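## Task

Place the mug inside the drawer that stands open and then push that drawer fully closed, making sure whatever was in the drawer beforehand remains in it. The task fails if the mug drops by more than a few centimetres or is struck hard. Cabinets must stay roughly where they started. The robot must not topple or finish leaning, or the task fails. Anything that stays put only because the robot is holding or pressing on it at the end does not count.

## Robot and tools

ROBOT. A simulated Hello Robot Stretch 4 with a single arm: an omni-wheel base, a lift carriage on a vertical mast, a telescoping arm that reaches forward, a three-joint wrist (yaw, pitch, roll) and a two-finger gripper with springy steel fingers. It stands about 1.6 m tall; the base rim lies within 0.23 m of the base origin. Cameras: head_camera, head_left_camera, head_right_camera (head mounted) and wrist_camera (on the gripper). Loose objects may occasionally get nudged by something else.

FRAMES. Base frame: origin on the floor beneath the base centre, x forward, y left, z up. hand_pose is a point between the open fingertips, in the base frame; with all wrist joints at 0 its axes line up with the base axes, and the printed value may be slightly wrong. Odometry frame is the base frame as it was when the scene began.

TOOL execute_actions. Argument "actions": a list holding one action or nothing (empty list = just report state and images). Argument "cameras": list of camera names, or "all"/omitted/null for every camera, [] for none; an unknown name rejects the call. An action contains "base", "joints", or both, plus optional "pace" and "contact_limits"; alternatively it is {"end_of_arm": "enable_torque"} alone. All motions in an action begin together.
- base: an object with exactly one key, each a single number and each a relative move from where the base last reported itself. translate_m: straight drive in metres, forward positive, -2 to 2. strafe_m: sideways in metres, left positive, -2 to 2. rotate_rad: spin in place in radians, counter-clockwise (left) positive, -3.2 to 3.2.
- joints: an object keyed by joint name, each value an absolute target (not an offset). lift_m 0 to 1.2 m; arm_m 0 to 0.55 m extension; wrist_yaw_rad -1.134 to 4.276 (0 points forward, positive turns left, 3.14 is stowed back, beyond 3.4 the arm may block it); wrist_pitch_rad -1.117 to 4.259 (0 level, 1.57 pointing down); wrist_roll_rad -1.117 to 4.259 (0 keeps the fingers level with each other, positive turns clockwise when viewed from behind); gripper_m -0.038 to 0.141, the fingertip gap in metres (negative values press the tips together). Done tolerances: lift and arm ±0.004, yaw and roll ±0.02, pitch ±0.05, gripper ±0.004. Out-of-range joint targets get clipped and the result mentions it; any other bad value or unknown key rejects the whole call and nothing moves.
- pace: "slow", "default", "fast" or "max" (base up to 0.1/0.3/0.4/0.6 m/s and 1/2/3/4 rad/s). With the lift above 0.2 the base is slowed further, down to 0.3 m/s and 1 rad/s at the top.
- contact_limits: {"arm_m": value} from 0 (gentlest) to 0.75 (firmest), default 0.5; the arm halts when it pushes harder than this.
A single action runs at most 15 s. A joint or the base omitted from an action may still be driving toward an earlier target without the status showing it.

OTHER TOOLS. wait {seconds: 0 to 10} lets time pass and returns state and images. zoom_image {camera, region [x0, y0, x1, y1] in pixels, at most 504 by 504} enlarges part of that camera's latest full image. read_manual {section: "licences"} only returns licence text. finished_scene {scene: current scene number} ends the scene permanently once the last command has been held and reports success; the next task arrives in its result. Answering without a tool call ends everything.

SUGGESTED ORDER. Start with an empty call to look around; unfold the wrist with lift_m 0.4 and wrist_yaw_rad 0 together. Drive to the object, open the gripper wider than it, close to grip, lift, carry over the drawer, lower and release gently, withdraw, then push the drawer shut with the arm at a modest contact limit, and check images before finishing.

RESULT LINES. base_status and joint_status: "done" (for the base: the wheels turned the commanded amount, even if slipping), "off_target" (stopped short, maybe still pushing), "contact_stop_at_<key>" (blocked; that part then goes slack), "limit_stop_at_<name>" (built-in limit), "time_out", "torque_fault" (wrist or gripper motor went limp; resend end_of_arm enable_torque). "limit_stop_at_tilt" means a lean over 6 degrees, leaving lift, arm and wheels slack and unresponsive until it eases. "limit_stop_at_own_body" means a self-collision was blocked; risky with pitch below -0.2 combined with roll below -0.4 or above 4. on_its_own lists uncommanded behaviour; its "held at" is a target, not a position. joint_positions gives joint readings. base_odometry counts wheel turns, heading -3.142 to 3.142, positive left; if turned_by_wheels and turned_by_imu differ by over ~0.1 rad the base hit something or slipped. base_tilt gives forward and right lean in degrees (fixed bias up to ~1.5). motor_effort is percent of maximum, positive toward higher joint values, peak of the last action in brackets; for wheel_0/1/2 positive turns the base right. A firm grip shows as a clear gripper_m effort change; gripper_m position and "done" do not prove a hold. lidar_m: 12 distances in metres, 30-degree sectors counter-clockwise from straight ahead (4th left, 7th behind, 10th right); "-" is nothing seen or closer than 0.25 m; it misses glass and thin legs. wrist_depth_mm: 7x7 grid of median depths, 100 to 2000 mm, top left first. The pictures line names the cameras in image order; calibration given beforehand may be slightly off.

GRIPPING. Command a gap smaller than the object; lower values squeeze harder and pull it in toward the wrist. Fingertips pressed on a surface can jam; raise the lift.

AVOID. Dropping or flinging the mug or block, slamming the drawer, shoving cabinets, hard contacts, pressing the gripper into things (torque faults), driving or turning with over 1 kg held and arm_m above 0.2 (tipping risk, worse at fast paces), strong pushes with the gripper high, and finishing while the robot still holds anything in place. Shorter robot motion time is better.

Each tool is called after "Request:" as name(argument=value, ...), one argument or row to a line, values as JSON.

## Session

Request:
execute_actions(
  actions=[],
)

Scene clock: 0.00 s.
base_odometry: x=+0.000 y=+0.000 heading=+0.000 (m, m, rad; odometry frame)
turned_by_wheels: +0.000 (rad since the last result)
turned_by_imu: +0.000 (rad since the last result)
base_tilt: forward=+0.2 right=+1.3 (deg)
lidar_m: 1.96 1.93 2.20 2.08 1.14 2.35 2.41 2.17 1.93 1.17 1.14 1.34
base_status: not commanded
joint_positions: lift_m=+0.125 arm_m=+0.002 wrist_yaw_rad=+3.226 wrist_pitch_rad=+0.007 wrist_roll_rad=-0.017 gripper_m=+0.057
joint_status: not commanded
motor_effort: lift_m=+20 arm_m=-1 wrist_yaw_rad=+0 wrist_pitch_rad=-6 wrist_roll_rad=+0 gripper_m=-4 wheel_0=+0 wheel_1=+0 wheel_2=+0 (%)
hand_pose: x=-0.1216 y=+0.0627 z=+0.3015 quat_wxyz=(-0.042, -0.003, -0.009, +0.999) (m; base frame)
wrist_depth_mm: - - 141 - - - - / - - 135 - - - - / - - 128 222 - - - / - 111 138 - - - - / 188 144 - - - - - / 202 1308 1098 1397 1160 1537 1618 / 205 854 778 831 798 878 960
pictures: head_camera, head_left_camera, head_right_camera, wrist_camera
camera_calibration (this result's frames):
wrist_camera: T_world_to_cam=[[-0.131284, 0.989492, 0.0605799, -0.0862753], [-0.0445627, 0.0551566, -0.997483, 0.364963], [-0.990343, -0.133653, 0.0368533, 0.0991436], [0, 0, 0, 1]] pos_world=[0.103123, 0.0784894, 0.365617]
Images, in order (width x height): head_camera 420x560, head_left_camera 420x672, head_right_camera 420x672, wrist_camera 616x392.

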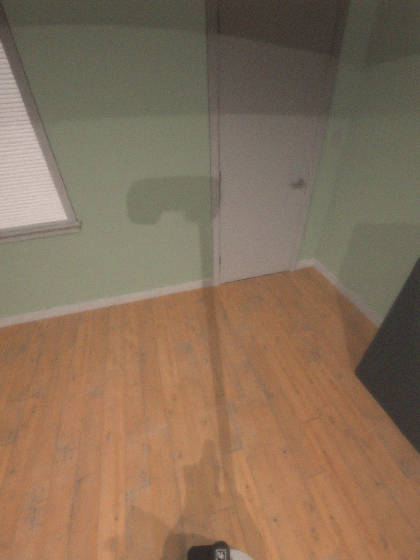

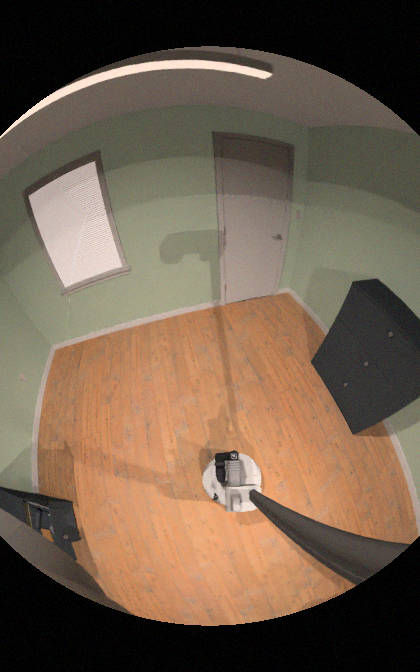

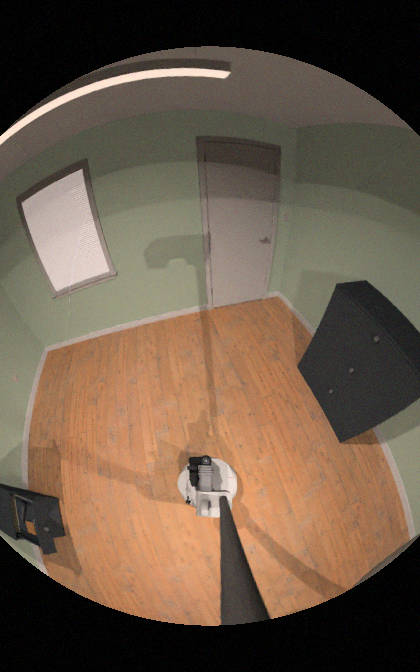

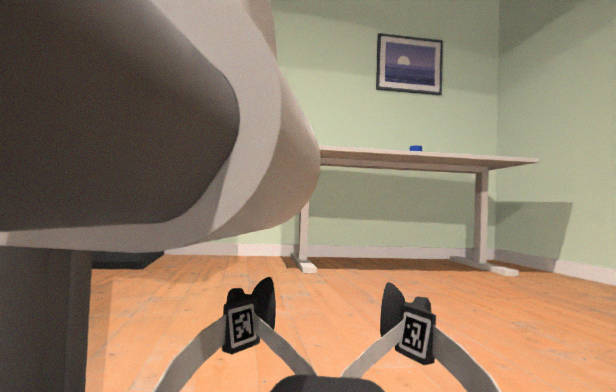

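Request:
execute_actions(
  actions=[
    {"base":{"rotate_rad":3.02},"joints":{"lift_m":0.4,"wrist_yaw_rad":0},"pace":"fast"},
  ],
  cameras=["head_right_camera"],
)

Request:
execute_actions(
  actions=[
    {"base":{"translate_m":1.85},"joints":{"lift_m":1.0,"wrist_pitch_rad":0.7,"wrist_roll_rad":0,"gripper_m":0.14},"pace":"max"},
  ],
)

Scene clock: 2.93 s.
base_odometry: x=+0.000 y=+0.000 heading=+3.020 (m, m, rad; odometry frame)
turned_by_wheels: +3.020 (rad since the last result)
turned_by_imu: +2.997 (rad since the last result)
base_tilt: forward=+0.2 right=+1.2 (deg)
lidar_m: 2.04 2.12 2.09 1.17 1.13 1.28 1.95 1.92 2.11 2.11 1.15 1.26
base_status: done
joint_positions: lift_m=+0.400 arm_m=+0.002 wrist_yaw_rad=+0.001 wrist_pitch_rad=+0.007 wrist_roll_rad=-0.017 gripper_m=+0.057
joint_status: all done
motor_effort: lift_m=+25(28) arm_m=-1(1) wrist_yaw_rad=-1(6) wrist_pitch_rad=-6(7) wrist_roll_rad=+0(0) gripper_m=-4(4) wheel_0=-1(8) wheel_1=-1(10) wheel_2=-1(16) (%)
hand_pose: x=+0.4618 y=-0.0872 z=+0.5759 quat_wxyz=(+1.000, -0.008, +0.003, +0.000) (m; base frame)
wrist_depth_mm: - - - - - - 1983 / - - - - - - 1983 / - - - - - - 1921 / - - - - - - 1921 / - - - - - - 1863 / - - 1863 - - - 1921 / 1464 1499 1336 1430 1397 1499 1661
pictures: head_right_camera
Images, in order (width x height): head_right_camera 420x672.

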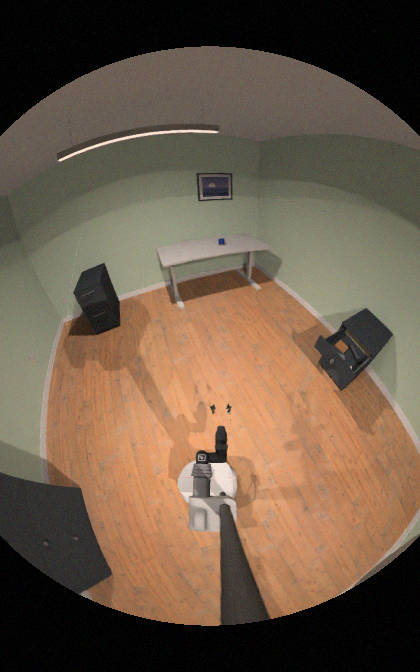

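Scene clock: 7.83 s.
base_odometry: x=-1.836 y=+0.225 heading=+3.020 (m, m, rad; odometry frame)
turned_by_wheels: +0.000 (rad since the last result)
turned_by_imu: -0.002 (rad since the last result)
base_tilt: forward=+0.2 right=+1.2 (deg)
lidar_m: 0.26 0.28 0.29 0.49 2.36 2.43 3.71 1.29 1.35 1.39 0.74 0.35
base_status: done
joint_positions: lift_m=+1.000 arm_m=+0.002 wrist_yaw_rad=+0.000 wrist_pitch_rad=+0.702 wrist_roll_rad=-0.001 gripper_m=+0.140
joint_status: all done
motor_effort: lift_m=+24(31) arm_m=-1(1) wrist_yaw_rad=+0(1) wrist_pitch_rad=-5(4) wrist_roll_rad=+2(2) gripper_m=+1(1) wheel_0=-1(7) wheel_1=+0(9) wheel_2=+1(16) (%)
hand_pose: x=+0.3936 y=-0.0874 z=+0.9917 quat_wxyz=(+0.939, +0.000, +0.344, +0.000) (m; base frame)
wrist_depth_mm: 723 778 831 904 976 1078 1138 / 788 831 904 991 1060 1138 1229 / 842 878 917 917 904 891 891 / 759 750 750 750 683 732 732 / 640 634 640 634 609 627 621 / 554 535 535 549 544 213 539 / 488 473 469 163 459 452 477
pictures: head_camera, head_left_camera, head_right_camera, wrist_camera
camera_calibration (this result's frames):
wrist_camera: T_world_to_cam=[[0.0643962, -0.997916, 0.00405418, -0.106638], [-0.608818, -0.0425058, -0.79217, 1.09458], [0.790692, 0.0485445, -0.610287, 0.520642], [0, 0, 0, 1]] pos_world=[0.2616, -0.0851643, 1.18527]
Images, in order (width x height): head_camera 420x560, head_left_camera 420x672, head_right_camera 420x672, wrist_camera 616x392.

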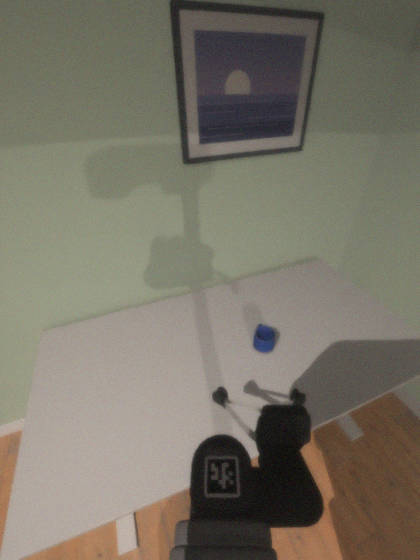

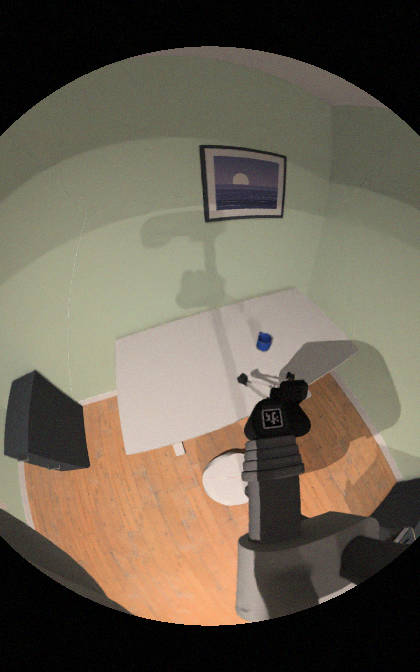

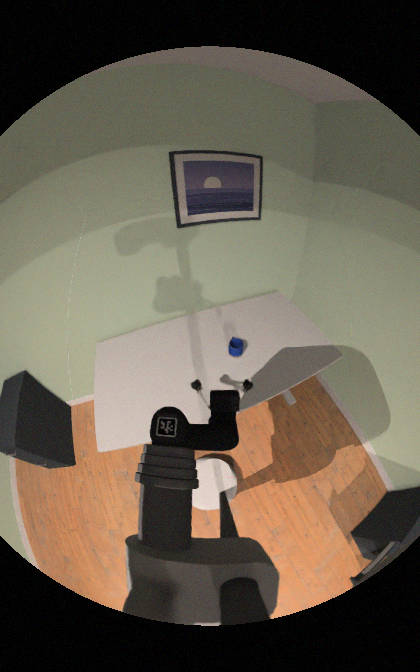

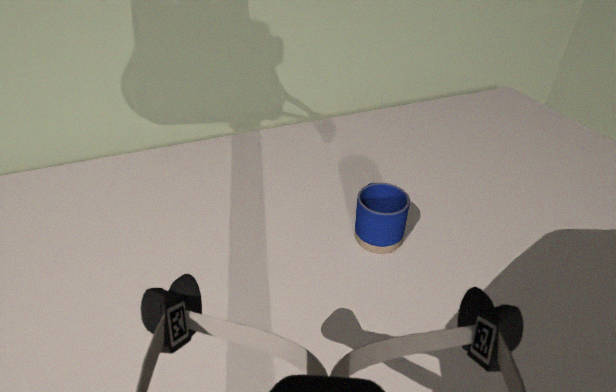

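Request:
execute_actions(
  actions=[
    {"base":{"strafe_m":-0.085},"joints":{"lift_m":0.97,"wrist_pitch_rad":1.3,"arm_m":0.495},"pace":"fast"},
  ],
  cameras=["wrist_camera"],
)

Scene clock: 10.37 s.
base_odometry: x=-1.826 y=+0.309 heading=+3.020 (m, m, rad; odometry frame)
turned_by_wheels: +0.000 (rad since the last result)
turned_by_imu: +0.000 (rad since the last result)
base_tilt: forward=+0.2 right=+1.3 (deg)
lidar_m: 0.31 0.31 0.35 0.57 2.43 2.46 3.70 1.23 1.28 1.31 0.79 0.38
base_status: done
joint_positions: lift_m=+0.970 arm_m=+0.494 wrist_yaw_rad=+0.000 wrist_pitch_rad=+1.300 wrist_roll_rad=+0.000 gripper_m=+0.140
joint_status: all done
motor_effort: lift_m=+16(22) arm_m=+5(5) wrist_yaw_rad=+0(1) wrist_pitch_rad=-2(3) wrist_roll_rad=+0(2) gripper_m=+0(1) wheel_0=-1(8) wheel_1=+0(9) wheel_2=-1(0) (%)
hand_pose: x=+0.7421 y=-0.0874 z=+0.8706 quat_wxyz=(+0.796, +0.000, +0.605, +0.000) (m; base frame)
wrist_depth_mm: 492 473 469 462 459 455 449 / 455 449 445 439 433 433 427 / 433 430 424 421 413 410 407 / 413 410 404 399 397 392 392 / 397 392 387 382 379 375 373 / 375 373 366 357 359 213 357 / 362 355 355 163 345 342 343
pictures: wrist_camera
camera_calibration (this result's frames):
wrist_camera: T_world_to_cam=[[0.0555694, -0.997911, -0.0329397, -0.0898267], [-0.949385, -0.0425944, -0.311214, 1.04477], [0.309161, 0.0485664, -0.949769, 0.824025], [0, 0, 0, 1]] pos_world=[0.742125, -0.0851576, 1.10482]
Images, in order (width x height): wrist_camera 616x392.

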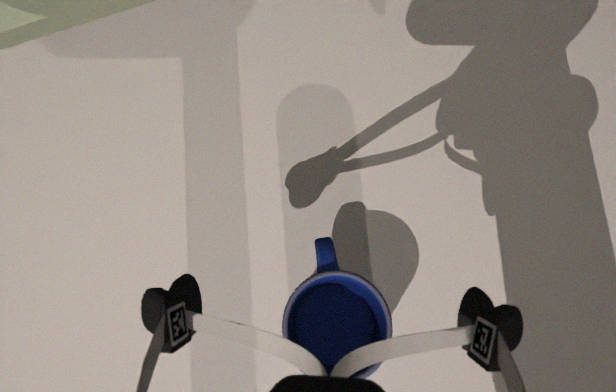

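Request:
execute_actions(
  actions=[
    {"base":{"strafe_m":-0.007},"joints":{"lift_m":0.88,"arm_m":0.487},"pace":"slow"},
  ],
  cameras=["wrist_camera"],
)

Scene clock: 12.50 s.
base_odometry: x=-1.825 y=+0.316 heading=+3.020 (m, m, rad; odometry frame)
turned_by_wheels: +0.000 (rad since the last result)
turned_by_imu: +0.000 (rad since the last result)
base_tilt: forward=+0.2 right=+1.3 (deg)
lidar_m: 0.29 0.28 0.35 0.55 2.46 2.46 3.67 1.19 1.28 1.33 0.81 0.38
base_status: done
joint_positions: lift_m=+0.880 arm_m=+0.488 wrist_yaw_rad=+0.000 wrist_pitch_rad=+1.300 wrist_roll_rad=+0.000 gripper_m=+0.140
joint_status: all done
motor_effort: lift_m=+15(17) arm_m=-5(5) wrist_yaw_rad=+0(0) wrist_pitch_rad=-1(0) wrist_roll_rad=+3(2) gripper_m=+0(0) wheel_0=+2(7) wheel_1=-3(6) wheel_2=+0(3) (%)
hand_pose: x=+0.7359 y=-0.0874 z=+0.7806 quat_wxyz=(+0.796, +0.000, +0.605, +0.000) (m; base frame)
wrist_depth_mm: 366 362 357 353 351 347 343 / 347 343 340 338 332 330 327 / 330 329 324 320 317 315 312 / 315 312 309 306 303 301 297 / 303 298 296 270 290 289 285 / 289 285 216 272 273 213 273 / 277 273 271 163 197 260 264
pictures: wrist_camera
camera_calibration (this result's frames):
wrist_camera: T_world_to_cam=[[0.0555693, -0.997911, -0.0329397, -0.0924475], [-0.949385, -0.0425944, -0.311214, 1.01095], [0.309161, 0.0485664, -0.949769, 0.740509], [0, 0, 0, 1]] pos_world=[0.73598, -0.0851576, 1.01489]
Images, in order (width x height): wrist_camera 616x392.

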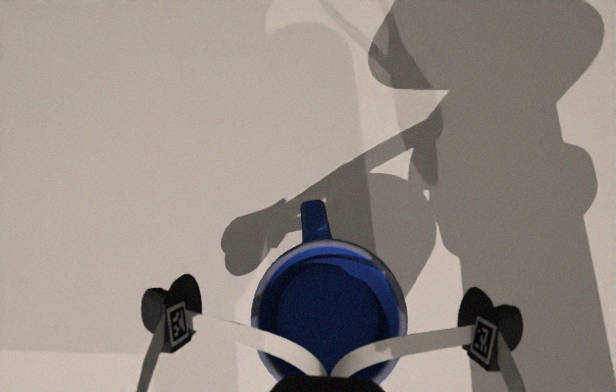

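Request:
execute_actions(
  actions=[
    {"joints":{"arm_m":0.481,"gripper_m":0.035}},
  ],
  cameras=["wrist_camera"],
)

Request:
execute_actions(
  actions=[
    {"joints":{"lift_m":0.905},"pace":"slow"},
  ],
  cameras=["wrist_camera","head_camera"],
)

Scene clock: 14.90 s.
base_odometry: x=-1.825 y=+0.316 heading=+3.020 (m, m, rad; odometry frame)
turned_by_wheels: +0.000 (rad since the last result)
turned_by_imu: +0.000 (rad since the last result)
base_tilt: forward=+0.3 right=+1.3 (deg)
lidar_m: 0.31 0.31 0.35 0.56 2.45 2.50 3.68 1.21 1.29 1.30 0.85 0.41
base_status: not commanded
joint_positions: lift_m=+0.880 arm_m=+0.482 wrist_yaw_rad=+0.000 wrist_pitch_rad=+1.302 wrist_roll_rad=+0.000 gripper_m=+0.035
joint_status: all done
motor_effort: lift_m=+17(17) arm_m=-5(5) wrist_yaw_rad=-1(1) wrist_pitch_rad=-4(6) wrist_roll_rad=+2(2) gripper_m=-18(20) wheel_0=+2(1) wheel_1=-3(3) wheel_2=+0(0) (%)
hand_pose: x=+0.7296 y=-0.0874 z=+0.7804 quat_wxyz=(+0.796, +0.000, +0.606, +0.000) (m; base frame)
wrist_depth_mm: 366 362 357 353 347 345 342 / 345 342 340 334 332 327 324 / 332 327 322 320 315 314 309 / 314 312 307 304 301 298 297 / 300 298 296 236 286 287 285 / 289 285 202 259 239 274 272 / 276 270 267 246 199 178 263
pictures: wrist_camera
camera_calibration (this result's frames):
wrist_camera: T_world_to_cam=[[0.0555319, -0.997911, -0.0330028, -0.0920253], [-0.949739, -0.0425946, -0.31013, 1.00429], [0.308076, 0.0485662, -0.950121, 0.74335], [0, 0, 0, 1]] pos_world=[0.729914, -0.0851576, 1.0147]
Images, in order (width x height): wrist_camera 616x392.

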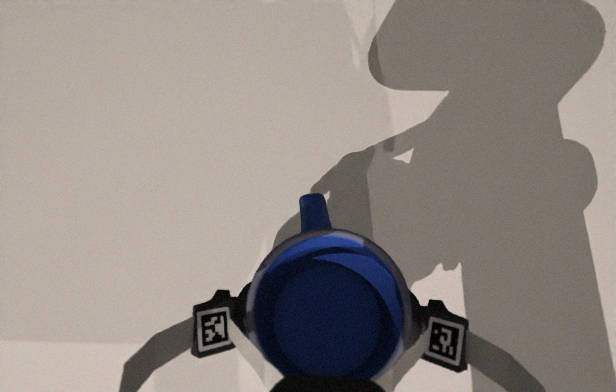

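Scene clock: 15.90 s.
base_odometry: x=-1.825 y=+0.316 heading=+3.020 (m, m, rad; odometry frame)
turned_by_wheels: +0.000 (rad since the last result)
turned_by_imu: +0.000 (rad since the last result)
base_tilt: forward=+0.2 right=+1.2 (deg)
lidar_m: 0.31 0.29 0.35 0.55 2.44 2.47 3.67 1.20 1.27 1.32 0.83 0.42
base_status: not commanded
joint_positions: lift_m=+0.904 arm_m=+0.482 wrist_yaw_rad=+0.000 wrist_pitch_rad=+1.302 wrist_roll_rad=+0.000 gripper_m=+0.035
joint_status: all done
motor_effort: lift_m=+27(28) arm_m=-5(5) wrist_yaw_rad=+0(0) wrist_pitch_rad=-4(3) wrist_roll_rad=+0(1) gripper_m=-19(19) wheel_0=+2(2) wheel_1=-2(3) wheel_2=+0(0) (%)
hand_pose: x=+0.7296 y=-0.0874 z=+0.8046 quat_wxyz=(+0.796, +0.000, +0.606, +0.000) (m; base frame)
wrist_depth_mm: 394 392 384 379 377 375 368 / 375 370 364 362 359 355 353 / 355 353 349 343 342 338 334 / 342 336 334 329 325 324 320 / 325 322 319 236 310 312 309 / 312 309 202 259 239 297 296 / 300 293 290 246 198 178 285
pictures: head_camera, wrist_camera
camera_calibration (this result's frames):
wrist_camera: T_world_to_cam=[[0.0555322, -0.997911, -0.0330027, -0.0912287], [-0.949739, -0.042595, -0.31013, 1.01177], [0.308077, 0.0485662, -0.950121, 0.766291], [0, 0, 0, 1]] pos_world=[0.729912, -0.0851575, 1.03884]
Images, in order (width x height): head_camera 420x560, wrist_camera 616x392.

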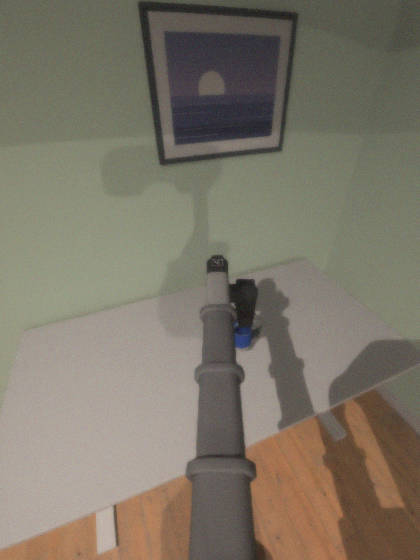

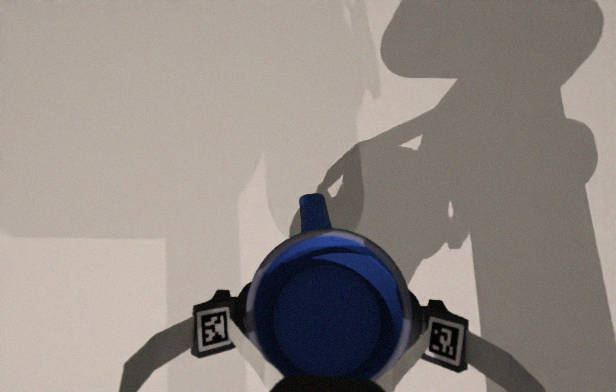

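Request:
execute_actions(
  actions=[
    {"base":{"translate_m":-1.3},"joints":{"arm_m":0.15}},
  ],
  cameras=[],
)

Request:
execute_actions(
  actions=[
    {"base":{"rotate_rad":-1.2},"joints":{"lift_m":1.0},"pace":"slow"},
  ],
  cameras=["head_camera"],
)

Request:
execute_actions(
  actions=[
    {"base":{"translate_m":0.4}},
  ],
)

Scene clock: 22.20 s.
base_odometry: x=-0.535 y=+0.157 heading=+3.019 (m, m, rad; odometry frame)
turned_by_wheels: +0.000 (rad since the last result)
turned_by_imu: +0.002 (rad since the last result)
base_tilt: forward=+0.2 right=+1.3 (deg)
lidar_m: 1.56 1.52 1.80 1.97 1.48 1.55 2.46 2.41 2.30 0.86 0.83 1.94
base_status: done
joint_positions: lift_m=+0.905 arm_m=+0.151 wrist_yaw_rad=+0.000 wrist_pitch_rad=+1.302 wrist_roll_rad=+0.000 gripper_m=+0.035
joint_status: all done
motor_effort: lift_m=+27(27) arm_m=-5(6) wrist_yaw_rad=+0(0) wrist_pitch_rad=-4(5) wrist_roll_rad=+4(0) gripper_m=-22(17) wheel_0=-2(9) wheel_1=-3(7) wheel_2=+0(11) (%)
hand_pose: x=+0.3985 y=-0.0874 z=+0.8046 quat_wxyz=(+0.796, +0.000, +0.606, +0.000) (m; base frame)
wrist_depth_mm: 1308 1281 1281 1255 1229 1229 1205 / 1205 1229 1229 1182 1182 1182 1160 / 1182 1182 1138 1118 1118 1118 1098 / 1138 1098 1078 1078 1078 1060 1042 / 1060 1060 1042 236 1025 1008 1008 / 1025 1008 202 259 240 976 976 / 976 960 960 246 199 178 917
pictures: none
No camera images: the call's "cameras" was empty. Leave "cameras" out to get every camera's image.

Scene clock: 24.70 s.
base_odometry: x=-0.535 y=+0.157 heading=+1.819 (m, m, rad; odometry frame)
turned_by_wheels: -1.200 (rad since the last result)
turned_by_imu: -1.190 (rad since the last result)
base_tilt: forward=+0.2 right=+1.4 (deg)
lidar_m: 0.84 1.86 1.59 1.52 1.82 2.05 1.50 1.49 2.54 2.39 2.49 0.91
base_status: done
joint_positions: lift_m=+0.999 arm_m=+0.151 wrist_yaw_rad=+0.000 wrist_pitch_rad=+1.302 wrist_roll_rad=+0.000 gripper_m=+0.035
joint_status: all done
motor_effort: lift_m=+27(29) arm_m=-5(5) wrist_yaw_rad=+0(0) wrist_pitch_rad=-6(7) wrist_roll_rad=+0(1) gripper_m=-19(20) wheel_0=+1(6) wheel_1=+1(6) wheel_2=+2(5) (%)
hand_pose: x=+0.3985 y=-0.0874 z=+0.8996 quat_wxyz=(+0.796, +0.000, +0.606, +0.000) (m; base frame)
wrist_depth_mm: 1464 1397 1366 661 661 1308 1336 / 1336 1336 1308 1308 1281 1255 1255 / 1281 1255 1255 1255 1205 1182 1205 / 1205 1205 1205 1160 1160 1160 1138 / 1182 1160 1138 236 1118 1118 1098 / 1118 1098 202 259 239 1042 1042 / 1060 1042 1042 245 204 178 1025
pictures: head_camera
Images, in order (width x height): head_camera 420x560.

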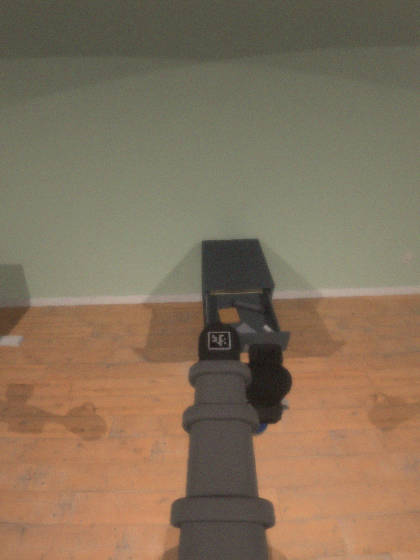

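Scene clock: 27.53 s.
base_odometry: x=-0.634 y=+0.545 heading=+1.820 (m, m, rad; odometry frame)
turned_by_wheels: +0.000 (rad since the last result)
turned_by_imu: +0.000 (rad since the last result)
base_tilt: forward=+0.2 right=+1.3 (deg)
lidar_m: 0.44 1.45 1.61 1.52 1.61 2.22 1.87 1.93 2.53 2.38 2.07 0.45
base_status: done
joint_positions: lift_m=+0.999 arm_m=+0.151 wrist_yaw_rad=+0.000 wrist_pitch_rad=+1.302 wrist_roll_rad=+0.000 gripper_m=+0.035
joint_status: not commanded
motor_effort: lift_m=+27(27) arm_m=-5(5) wrist_yaw_rad=+1(0) wrist_pitch_rad=-5(5) wrist_roll_rad=+1(2) gripper_m=-17(19) wheel_0=+2(4) wheel_1=+1(10) wheel_2=+0(11) (%)
hand_pose: x=+0.3985 y=-0.0874 z=+0.8996 quat_wxyz=(+0.796, +0.000, +0.606, +0.000) (m; base frame)
wrist_depth_mm: 1366 1336 661 597 591 1281 1308 / 1336 1308 1308 699 691 1255 1255 / 1281 1281 1229 661 661 1182 1205 / 1205 1205 1182 634 627 1118 1160 / 1160 1138 1138 236 549 609 1098 / 1118 1098 202 258 239 1060 1060 / 1060 1042 1042 246 199 178 1008
pictures: head_camera, head_left_camera, head_right_camera, wrist_camera
camera_calibration (this result's frames):
wrist_camera: T_world_to_cam=[[0.0551934, -0.997929, -0.0330331, -0.0695648], [-0.949757, -0.0422635, -0.310123, 0.726847], [0.308085, 0.0484902, -0.950122, 0.95856], [0, 0, 0, 1]] pos_world=[0.39885, -0.0851824, 1.13386]
Images, in order (width x height): head_camera 420x560, head_left_camera 420x672, head_right_camera 420x672, wrist_camera 616x392.

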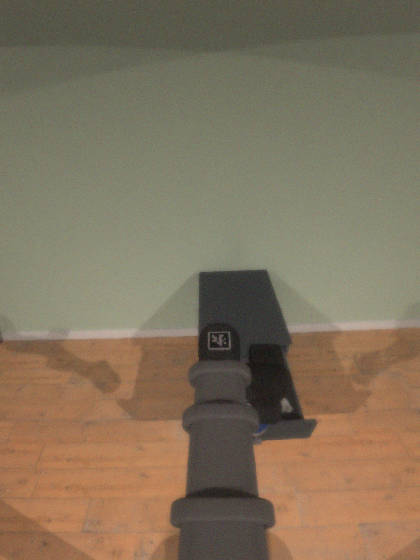

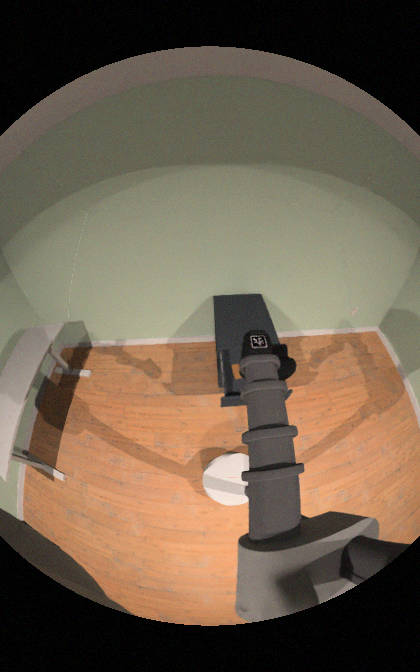

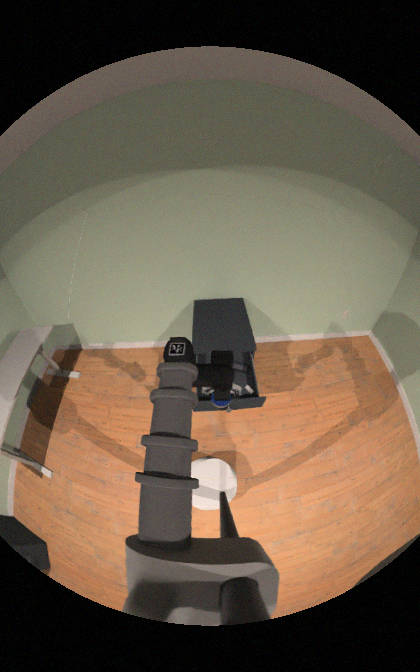

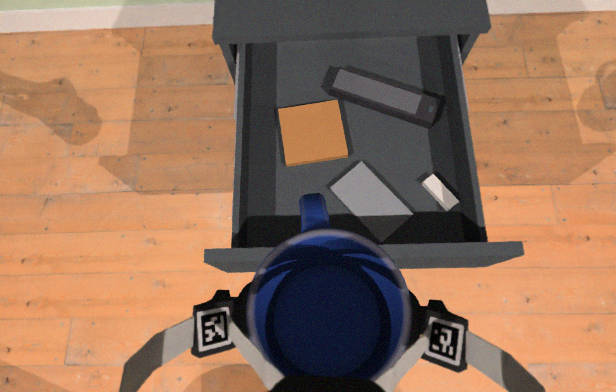

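Request:
execute_actions(
  actions=[
    {"base":{"strafe_m":-0.105},"joints":{"arm_m":0.425,"lift_m":0.85}},
  ],
  cameras=["wrist_camera"],
)

Request:
execute_actions(
  actions=[
    {"joints":{"lift_m":0.73}},
  ],
  cameras=["wrist_camera","head_camera"],
)

Scene clock: 30.07 s.
base_odometry: x=-0.532 y=+0.571 heading=+1.820 (m, m, rad; odometry frame)
turned_by_wheels: +0.000 (rad since the last result)
turned_by_imu: +0.000 (rad since the last result)
base_tilt: forward=+0.2 right=+1.3 (deg)
lidar_m: 0.43 0.47 1.72 1.63 2.11 2.47 1.86 1.92 2.42 2.26 2.04 0.47
base_status: done
joint_positions: lift_m=+0.850 arm_m=+0.424 wrist_yaw_rad=+0.000 wrist_pitch_rad=+1.301 wrist_roll_rad=+0.000 gripper_m=+0.035
joint_status: all done
motor_effort: lift_m=+17(26) arm_m=+5(8) wrist_yaw_rad=+0(1) wrist_pitch_rad=-4(7) wrist_roll_rad=+2(1) gripper_m=-19(19) wheel_0=+0(12) wheel_1=-1(10) wheel_2=+0(0) (%)
hand_pose: x=+0.6718 y=-0.0874 z=+0.7504 quat_wxyz=(+0.796, +0.000, +0.606, +0.000) (m; base frame)
wrist_depth_mm: 991 415 410 407 404 1008 1042 / 1138 394 394 384 382 1098 1078 / 387 375 373 368 368 1025 1042 / 1042 484 480 477 473 991 991 / 1008 455 455 237 418 976 946 / 960 445 202 259 239 917 917 / 917 415 415 246 204 178 878
pictures: wrist_camera
camera_calibration (this result's frames):
wrist_camera: T_world_to_cam=[[0.0553309, -0.997922, -0.0330232, -0.0896631], [-0.949695, -0.0423888, -0.310293, 0.940188], [0.308248, 0.0485307, -0.950067, 0.7325], [0, 0, 0, 1]] pos_world=[0.672061, -0.0851722, 0.984697]
Images, in order (width x height): wrist_camera 616x392.

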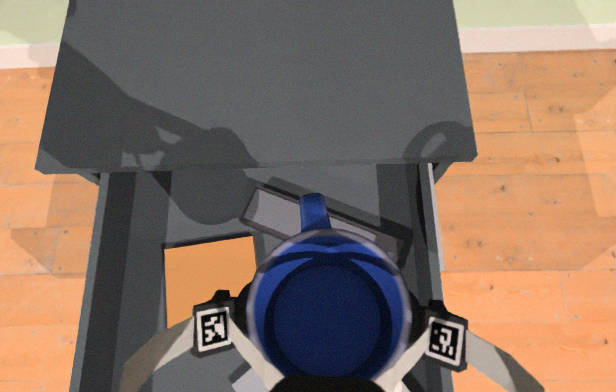

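Scene clock: 31.60 s.
base_odometry: x=-0.532 y=+0.571 heading=+1.820 (m, m, rad; odometry frame)
turned_by_wheels: +0.000 (rad since the last result)
turned_by_imu: +0.000 (rad since the last result)
base_tilt: forward=+0.2 right=+1.3 (deg)
lidar_m: 0.42 0.47 1.69 1.63 2.13 2.45 1.85 1.88 2.42 2.25 2.06 0.47
base_status: not commanded
joint_positions: lift_m=+0.730 arm_m=+0.424 wrist_yaw_rad=+0.000 wrist_pitch_rad=+1.302 wrist_roll_rad=+0.000 gripper_m=+0.035
joint_status: all done
motor_effort: lift_m=+17(16) arm_m=+5(5) wrist_yaw_rad=+0(0) wrist_pitch_rad=-6(6) wrist_roll_rad=+0(1) gripper_m=-16(18) wheel_0=+0(0) wheel_1=-1(1) wheel_2=+0(0) (%)
hand_pose: x=+0.6717 y=-0.0874 z=+0.6304 quat_wxyz=(+0.796, +0.000, +0.606, +0.000) (m; base frame)
wrist_depth_mm: 272 268 265 262 259 257 991 / 260 257 255 254 252 249 960 / 349 379 375 375 368 891 917 / 330 362 353 334 351 866 878 / 330 338 334 236 319 334 831 / 329 324 202 258 239 307 798 / 317 317 304 245 199 178 768
pictures: head_camera, wrist_camera
camera_calibration (this result's frames):
wrist_camera: T_world_to_cam=[[0.055328, -0.997922, -0.0330279, -0.0936209], [-0.949722, -0.0423886, -0.310213, 0.902891], [0.308168, 0.0485308, -0.950093, 0.618539], [0, 0, 0, 1]] pos_world=[0.672061, -0.0851722, 0.864667]
Images, in order (width x height): head_camera 420x560, wrist_camera 616x392.

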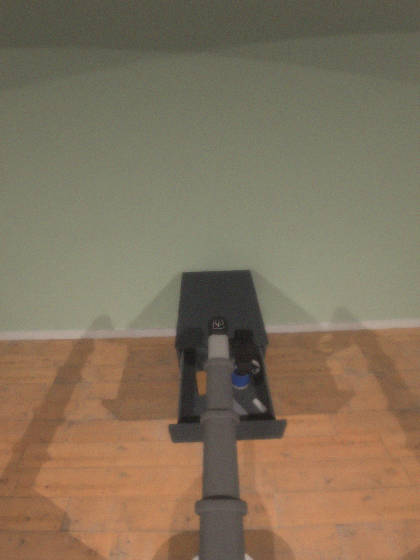

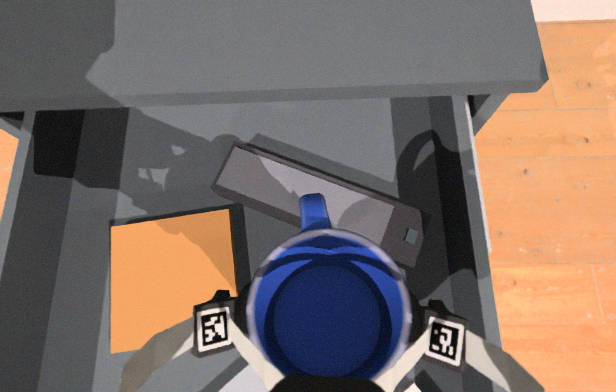

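Request:
execute_actions(
  actions=[
    {"joints":{"lift_m":0.679,"arm_m":0.417},"pace":"slow"},
  ],
  cameras=["wrist_camera"],
)

Request:
execute_actions(
  actions=[
    {"joints":{"gripper_m":0.105},"pace":"slow"},
  ],
  cameras=["wrist_camera"],
)

Scene clock: 33.47 s.
base_odometry: x=-0.532 y=+0.571 heading=+1.820 (m, m, rad; odometry frame)
turned_by_wheels: +0.000 (rad since the last result)
turned_by_imu: +0.000 (rad since the last result)
base_tilt: forward=+0.3 right=+1.2 (deg)
lidar_m: 0.41 0.45 1.72 1.63 2.12 2.47 1.88 1.93 2.43 2.28 2.09 0.48
base_status: not commanded
joint_positions: lift_m=+0.679 arm_m=+0.418 wrist_yaw_rad=+0.000 wrist_pitch_rad=+1.302 wrist_roll_rad=+0.000 gripper_m=+0.035
joint_status: all done
motor_effort: lift_m=+17(16) arm_m=-5(8) wrist_yaw_rad=+0(1) wrist_pitch_rad=-4(3) wrist_roll_rad=+2(1) gripper_m=-19(20) wheel_0=+0(0) wheel_1=-1(1) wheel_2=+0(0) (%)
hand_pose: x=+0.6656 y=-0.0874 z=+0.5794 quat_wxyz=(+0.796, +0.000, +0.606, +0.000) (m; base frame)
wrist_depth_mm: 211 210 207 206 206 207 244 / 334 340 336 332 330 282 904 / 322 324 297 294 314 298 866 / 307 309 300 283 278 278 820 / 297 283 286 236 271 258 798 / 285 271 202 259 239 241 768 / 274 268 257 245 205 178 723
pictures: wrist_camera
camera_calibration (this result's frames):
wrist_camera: T_world_to_cam=[[0.0553281, -0.997922, -0.0330278, -0.0949649], [-0.949722, -0.0423888, -0.310213, 0.881254], [0.308169, 0.0485307, -0.950093, 0.572008], [0, 0, 0, 1]] pos_world=[0.665925, -0.0851722, 0.813701]
Images, in order (width x height): wrist_camera 616x392.

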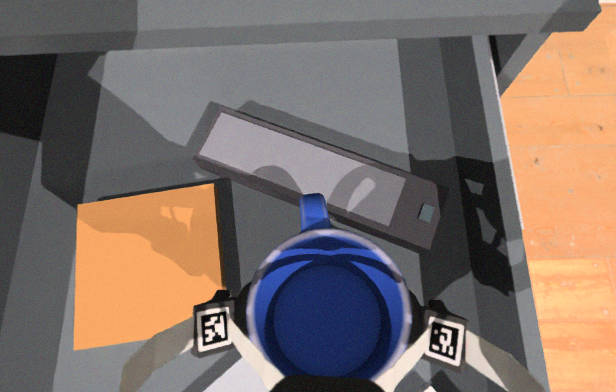

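Scene clock: 36.33 s.
base_odometry: x=-0.532 y=+0.571 heading=+1.820 (m, m, rad; odometry frame)
turned_by_wheels: +0.000 (rad since the last result)
turned_by_imu: +0.000 (rad since the last result)
base_tilt: forward=+0.3 right=+1.3 (deg)
lidar_m: 0.44 0.47 1.68 1.65 2.12 2.44 1.87 1.94 2.42 2.25 2.07 0.47
base_status: not commanded
joint_positions: lift_m=+0.679 arm_m=+0.418 wrist_yaw_rad=+0.000 wrist_pitch_rad=+1.301 wrist_roll_rad=+0.000 gripper_m=+0.105
joint_status: all done
motor_effort: lift_m=+17(17) arm_m=-5(5) wrist_yaw_rad=+0(0) wrist_pitch_rad=-3(4) wrist_roll_rad=+2(0) gripper_m=-2(19) wheel_0=+1(0) wheel_1=-1(1) wheel_2=+0(1) (%)
hand_pose: x=+0.6656 y=-0.0874 z=+0.5795 quat_wxyz=(+0.796, +0.000, +0.606, +0.000) (m; base frame)
wrist_depth_mm: 211 211 208 206 206 206 244 / 334 340 336 332 330 291 904 / 322 325 300 300 315 298 866 / 309 309 301 285 278 277 820 / 297 283 286 256 276 258 798 / 286 272 202 270 267 225 759 / 274 270 266 189 260 212 723
pictures: wrist_camera
camera_calibration (this result's frames):
wrist_camera: T_world_to_cam=[[0.0552481, -0.997927, -0.0330053, -0.0949331], [-0.949599, -0.0422997, -0.310601, 0.881448], [0.308561, 0.0485019, -0.949967, 0.57169], [0, 0, 0, 1]] pos_world=[0.665865, -0.0851794, 0.813732]
Images, in order (width x height): wrist_camera 616x392.

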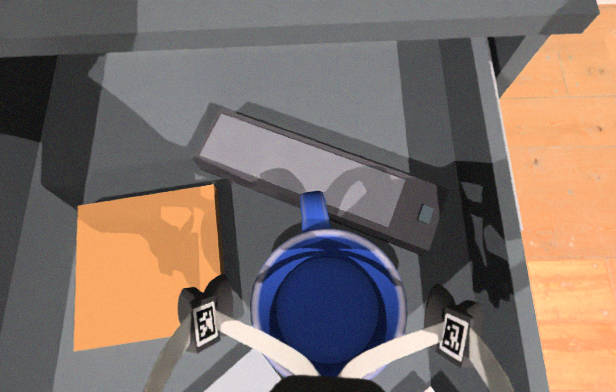

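Request:
execute_actions(
  actions=[
    {"joints":{"lift_m":0.8}},
  ],
  cameras=["wrist_camera"],
)

Request:
execute_actions(
  actions=[
    {"base":{"translate_m":-0.1},"joints":{"arm_m":0.003,"gripper_m":0},"pace":"fast"},
  ],
  cameras=["wrist_camera"],
)

Request:
execute_actions(
  actions=[
    {"joints":{"lift_m":0.41,"wrist_pitch_rad":0},"pace":"fast"},
  ],
  cameras=["wrist_camera","head_camera"],
)

Scene clock: 38.40 s.
base_odometry: x=-0.532 y=+0.571 heading=+1.820 (m, m, rad; odometry frame)
turned_by_wheels: +0.000 (rad since the last result)
turned_by_imu: +0.000 (rad since the last result)
base_tilt: forward=+0.3 right=+1.2 (deg)
lidar_m: 0.41 0.43 1.72 1.64 2.11 2.45 1.86 1.91 2.41 2.29 2.04 0.45
base_status: not commanded
joint_positions: lift_m=+0.800 arm_m=+0.418 wrist_yaw_rad=+0.000 wrist_pitch_rad=+1.301 wrist_roll_rad=+0.000 gripper_m=+0.105
joint_status: all done
motor_effort: lift_m=+26(28) arm_m=-5(5) wrist_yaw_rad=+0(0) wrist_pitch_rad=-2(5) wrist_roll_rad=+1(3) gripper_m=-2(2) wheel_0=+0(1) wheel_1=-1(1) wheel_2=+0(0) (%)
hand_pose: x=+0.6657 y=-0.0874 z=+0.6998 quat_wxyz=(+0.796, +0.000, +0.606, +0.000) (m; base frame)
wrist_depth_mm: 362 353 351 347 343 991 1042 / 343 338 334 330 327 330 1025 / 332 327 329 442 410 991 991 / 991 433 430 407 424 946 946 / 946 415 404 404 394 904 904 / 904 397 216 384 387 866 866 / 377 382 375 304 362 315 831
pictures: wrist_camera
camera_calibration (this result's frames):
wrist_camera: T_world_to_cam=[[0.0552528, -0.997927, -0.0329976, -0.0909741], [-0.949555, -0.0422998, -0.310733, 0.918903], [0.308693, 0.0485019, -0.949924, 0.685815], [0, 0, 0, 1]] pos_world=[0.665869, -0.0851794, 0.934004]
Images, in order (width x height): wrist_camera 616x392.

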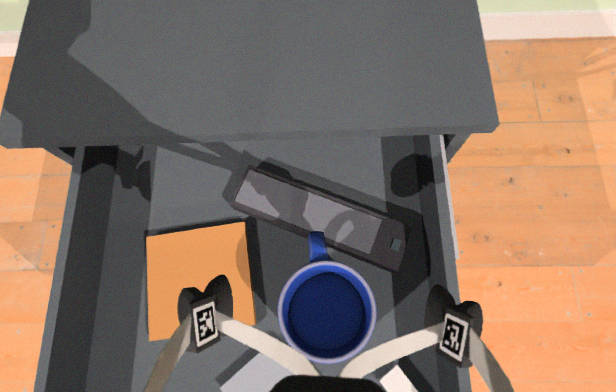

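Scene clock: 40.33 s.
base_odometry: x=-0.507 y=+0.474 heading=+1.820 (m, m, rad; odometry frame)
turned_by_wheels: +0.000 (rad since the last result)
turned_by_imu: +0.000 (rad since the last result)
base_tilt: forward=+0.2 right=+1.2 (deg)
lidar_m: 0.53 0.56 1.69 1.63 2.03 2.36 1.75 1.81 2.44 2.27 2.21 0.57
base_status: done
joint_positions: lift_m=+0.800 arm_m=+0.004 wrist_yaw_rad=+0.000 wrist_pitch_rad=+1.301 wrist_roll_rad=+0.000 gripper_m=+0.000
joint_status: all done
motor_effort: lift_m=+26(26) arm_m=-5(6) wrist_yaw_rad=+1(1) wrist_pitch_rad=-6(3) wrist_roll_rad=+2(1) gripper_m=-5(6) wheel_0=+0(2) wheel_1=+1(8) wheel_2=-1(14) (%)
hand_pose: x=+0.2517 y=-0.0874 z=+0.6998 quat_wxyz=(+0.796, +0.000, +0.606, +0.000) (m; base frame)
wrist_depth_mm: 1160 445 449 439 452 1098 1098 / 1118 1078 1060 1060 1060 1042 1042 / 1042 1025 1025 1025 1025 1008 976 / 1008 991 991 976 960 960 946 / 976 960 931 946 917 917 917 / 917 917 904 208 878 878 878 / 878 866 167 184 182 842 831
pictures: wrist_camera
camera_calibration (this result's frames):
wrist_camera: T_world_to_cam=[[0.0549618, -0.997943, -0.0330098, -0.0680379], [-0.949544, -0.0420154, -0.310808, 0.525889], [0.308781, 0.0484268, -0.949899, 0.813575], [0, 0, 0, 1]] pos_world=[0.251877, -0.0852014, 0.934019]
Images, in order (width x height): wrist_camera 616x392.

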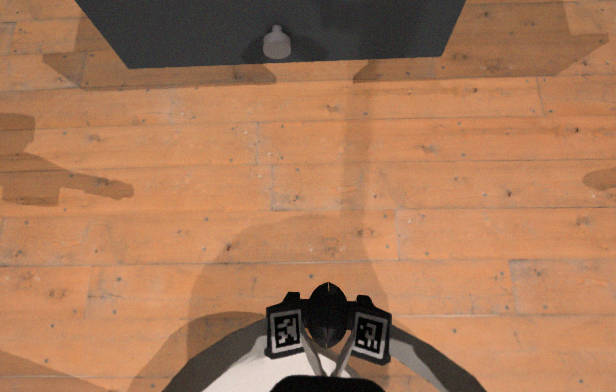

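Scene clock: 42.40 s.
base_odometry: x=-0.507 y=+0.474 heading=+1.820 (m, m, rad; odometry frame)
turned_by_wheels: +0.000 (rad since the last result)
turned_by_imu: +0.000 (rad since the last result)
base_tilt: forward=+0.2 right=+1.3 (deg)
lidar_m: 0.53 0.57 1.73 1.63 2.05 2.37 1.73 1.83 2.43 2.30 2.23 0.56
base_status: not commanded
joint_positions: lift_m=+0.410 arm_m=+0.004 wrist_yaw_rad=+0.000 wrist_pitch_rad=+0.003 wrist_roll_rad=+0.000 gripper_m=+0.000
joint_status: all done
motor_effort: lift_m=+16(24) arm_m=-5(5) wrist_yaw_rad=+1(1) wrist_pitch_rad=-8(13) wrist_roll_rad=+2(1) gripper_m=-4(6) wheel_0=+0(0) wheel_1=+0(0) wheel_2=-1(1) (%)
hand_pose: x=+0.4633 y=-0.0875 z=+0.5879 quat_wxyz=(+1.000, +0.000, +0.001, +0.000) (m; base frame)
wrist_depth_mm: 1308 1281 1281 1281 1281 1281 1281 / 1281 1308 1281 1281 1308 1281 1281 / 1281 1255 1281 1281 1255 1255 1281 / 1308 1281 1255 1281 1281 1255 1255 / 330 332 334 334 332 1255 1281 / 330 330 332 208 332 332 1255 / 330 330 167 183 183 332 1255
pictures: head_camera, wrist_camera
camera_calibration (this result's frames):
wrist_camera: T_world_to_cam=[[0.0465338, -0.997935, 0.0442663, -0.124897], [0.0437849, -0.042234, -0.998148, 0.635866], [0.997957, 0.0483859, 0.0417292, -0.26026], [0, 0, 0, 1]] pos_world=[0.237699, -0.085191, 0.651078]
Images, in order (width x height): head_camera 420x560, wrist_camera 616x392.

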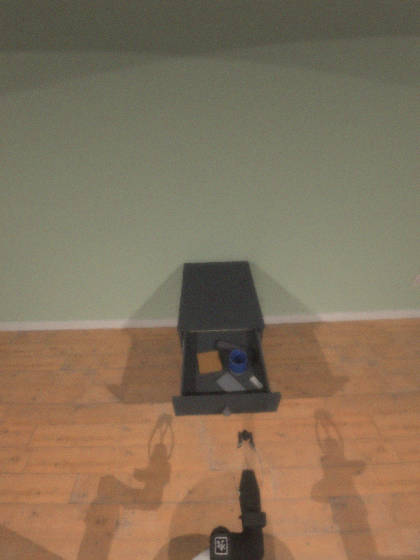

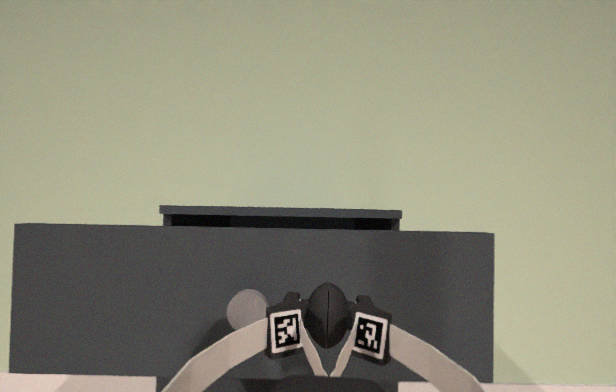

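Request:
execute_actions(
  actions=[
    {"joints":{"arm_m":0.445},"pace":"slow","contact_limits":{"arm_m":0.3}},
  ],
  cameras=["wrist_camera","head_camera"],
)

Request:
zoom_image(
  camera="head_camera",
  region=[150,280,300,400],
)

Scene clock: 48.60 s.
base_odometry: x=-0.507 y=+0.474 heading=+1.820 (m, m, rad; odometry frame)
turned_by_wheels: +0.000 (rad since the last result)
turned_by_imu: +0.000 (rad since the last result)
base_tilt: forward=+0.2 right=+1.3 (deg)
lidar_m: 0.87 1.56 1.68 1.64 2.06 2.36 1.75 1.82 2.44 2.30 2.23 1.56
base_status: not commanded
joint_positions: lift_m=+0.410 arm_m=+0.443 wrist_yaw_rad=-0.004 wrist_pitch_rad=+0.002 wrist_roll_rad=+0.000 gripper_m=+0.000
joint_status: all done
motor_effort: lift_m=+16(16) arm_m=+10(11) wrist_yaw_rad=+12(12) wrist_pitch_rad=-4(6) wrist_roll_rad=+2(3) gripper_m=-2(6) wheel_0=+1(0) wheel_1=+1(1) wheel_2=-2(2) (%)
contact_limits: arm_m 0.3
hand_pose: x=+0.9022 y=-0.0886 z=+0.5881 quat_wxyz=(+1.000, +0.000, +0.001, -0.002) (m; base frame)
wrist_depth_mm: 854 854 842 854 854 854 854 / 842 842 842 842 842 842 842 / 831 842 854 842 842 842 842 / 842 854 842 842 842 842 842 / 233 233 234 234 234 235 842 / 232 232 232 211 233 233 820 / 230 231 175 187 186 233 831
pictures: head_camera, wrist_camera
camera_calibration (this result's frames):
wrist_camera: T_world_to_cam=[[0.0424773, -0.998115, 0.0443024, -0.14287], [0.0443861, -0.0424133, -0.998114, 0.616242], [0.998111, 0.0443636, 0.0425008, -0.699215], [0, 0, 0, 1]] pos_world=[0.67661, -0.0854437, 0.651126]
Images, in order (width x height): head_camera 420x560, wrist_camera 616x392.

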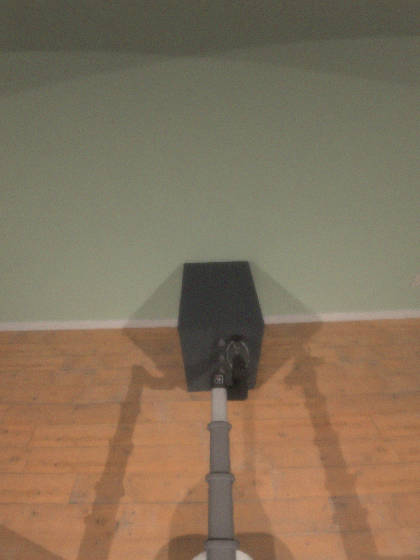

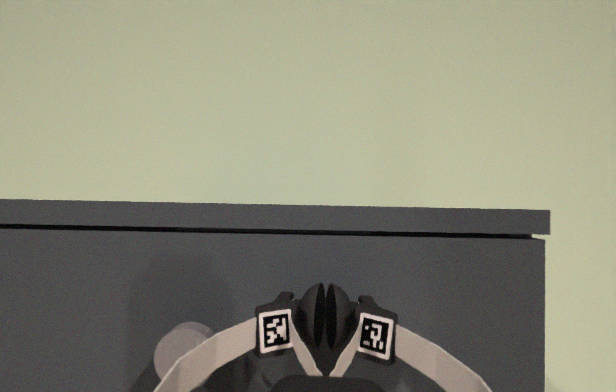

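Region (150, 280, 300, 400) of head_camera's 420x560 image, scaled by 3.360, with more detail than that image has; it fills the top 403 rows of this view, and the rest is white.

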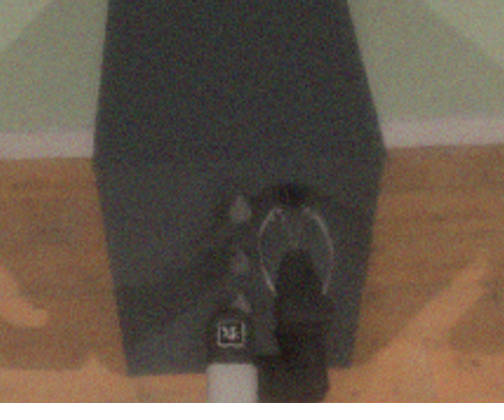

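Request:
execute_actions(
  actions=[
    {"joints":{"arm_m":0.36,"lift_m":0.33},"pace":"fast"},
  ],
  cameras=["wrist_camera"],
)

Scene clock: 49.97 s.
base_odometry: x=-0.507 y=+0.474 heading=+1.820 (m, m, rad; odometry frame)
turned_by_wheels: +0.000 (rad since the last result)
turned_by_imu: +0.000 (rad since the last result)
base_tilt: forward=+0.2 right=+1.4 (deg)
lidar_m: 0.86 1.53 1.72 1.63 2.04 2.36 1.77 1.81 2.45 2.29 2.19 1.57
base_status: not commanded
joint_positions: lift_m=+0.330 arm_m=+0.361 wrist_yaw_rad=+0.000 wrist_pitch_rad=+0.002 wrist_roll_rad=+0.000 gripper_m=+0.000
joint_status: all done
motor_effort: lift_m=+16(16) arm_m=-5(8) wrist_yaw_rad=+0(12) wrist_pitch_rad=-8(8) wrist_roll_rad=+1(2) gripper_m=-7(6) wheel_0=+0(0) wheel_1=+0(1) wheel_2=-1(1) (%)
hand_pose: x=+0.8203 y=-0.0874 z=+0.5079 quat_wxyz=(+1.000, +0.000, +0.001, +0.000) (m; base frame)
wrist_depth_mm: 931 946 931 931 931 931 931 / 931 931 931 931 931 917 931 / 317 315 317 319 317 319 917 / 315 315 315 315 317 317 917 / 315 314 314 314 315 317 917 / 312 314 314 208 314 314 904 / 310 312 167 184 182 312 904
pictures: wrist_camera
camera_calibration (this result's frames):
wrist_camera: T_world_to_cam=[[0.0465726, -0.997933, 0.0442824, -0.137997], [0.044131, -0.0422317, -0.998133, 0.540154], [0.99794, 0.0484399, 0.0420729, -0.61339], [0, 0, 0, 1]] pos_world=[0.594715, -0.0851876, 0.571064]
Images, in order (width x height): wrist_camera 616x392.

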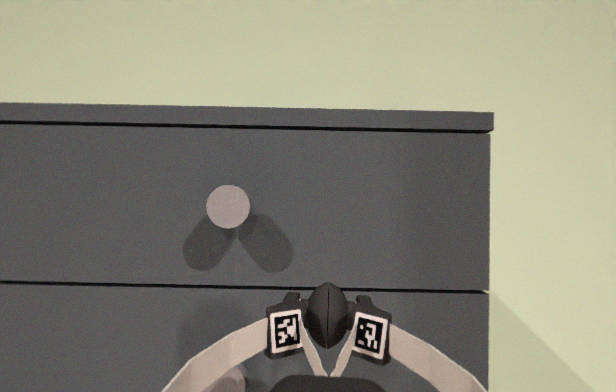

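Request:
finished_scene(
  scene=2,
)

The scene is finished: the task was done.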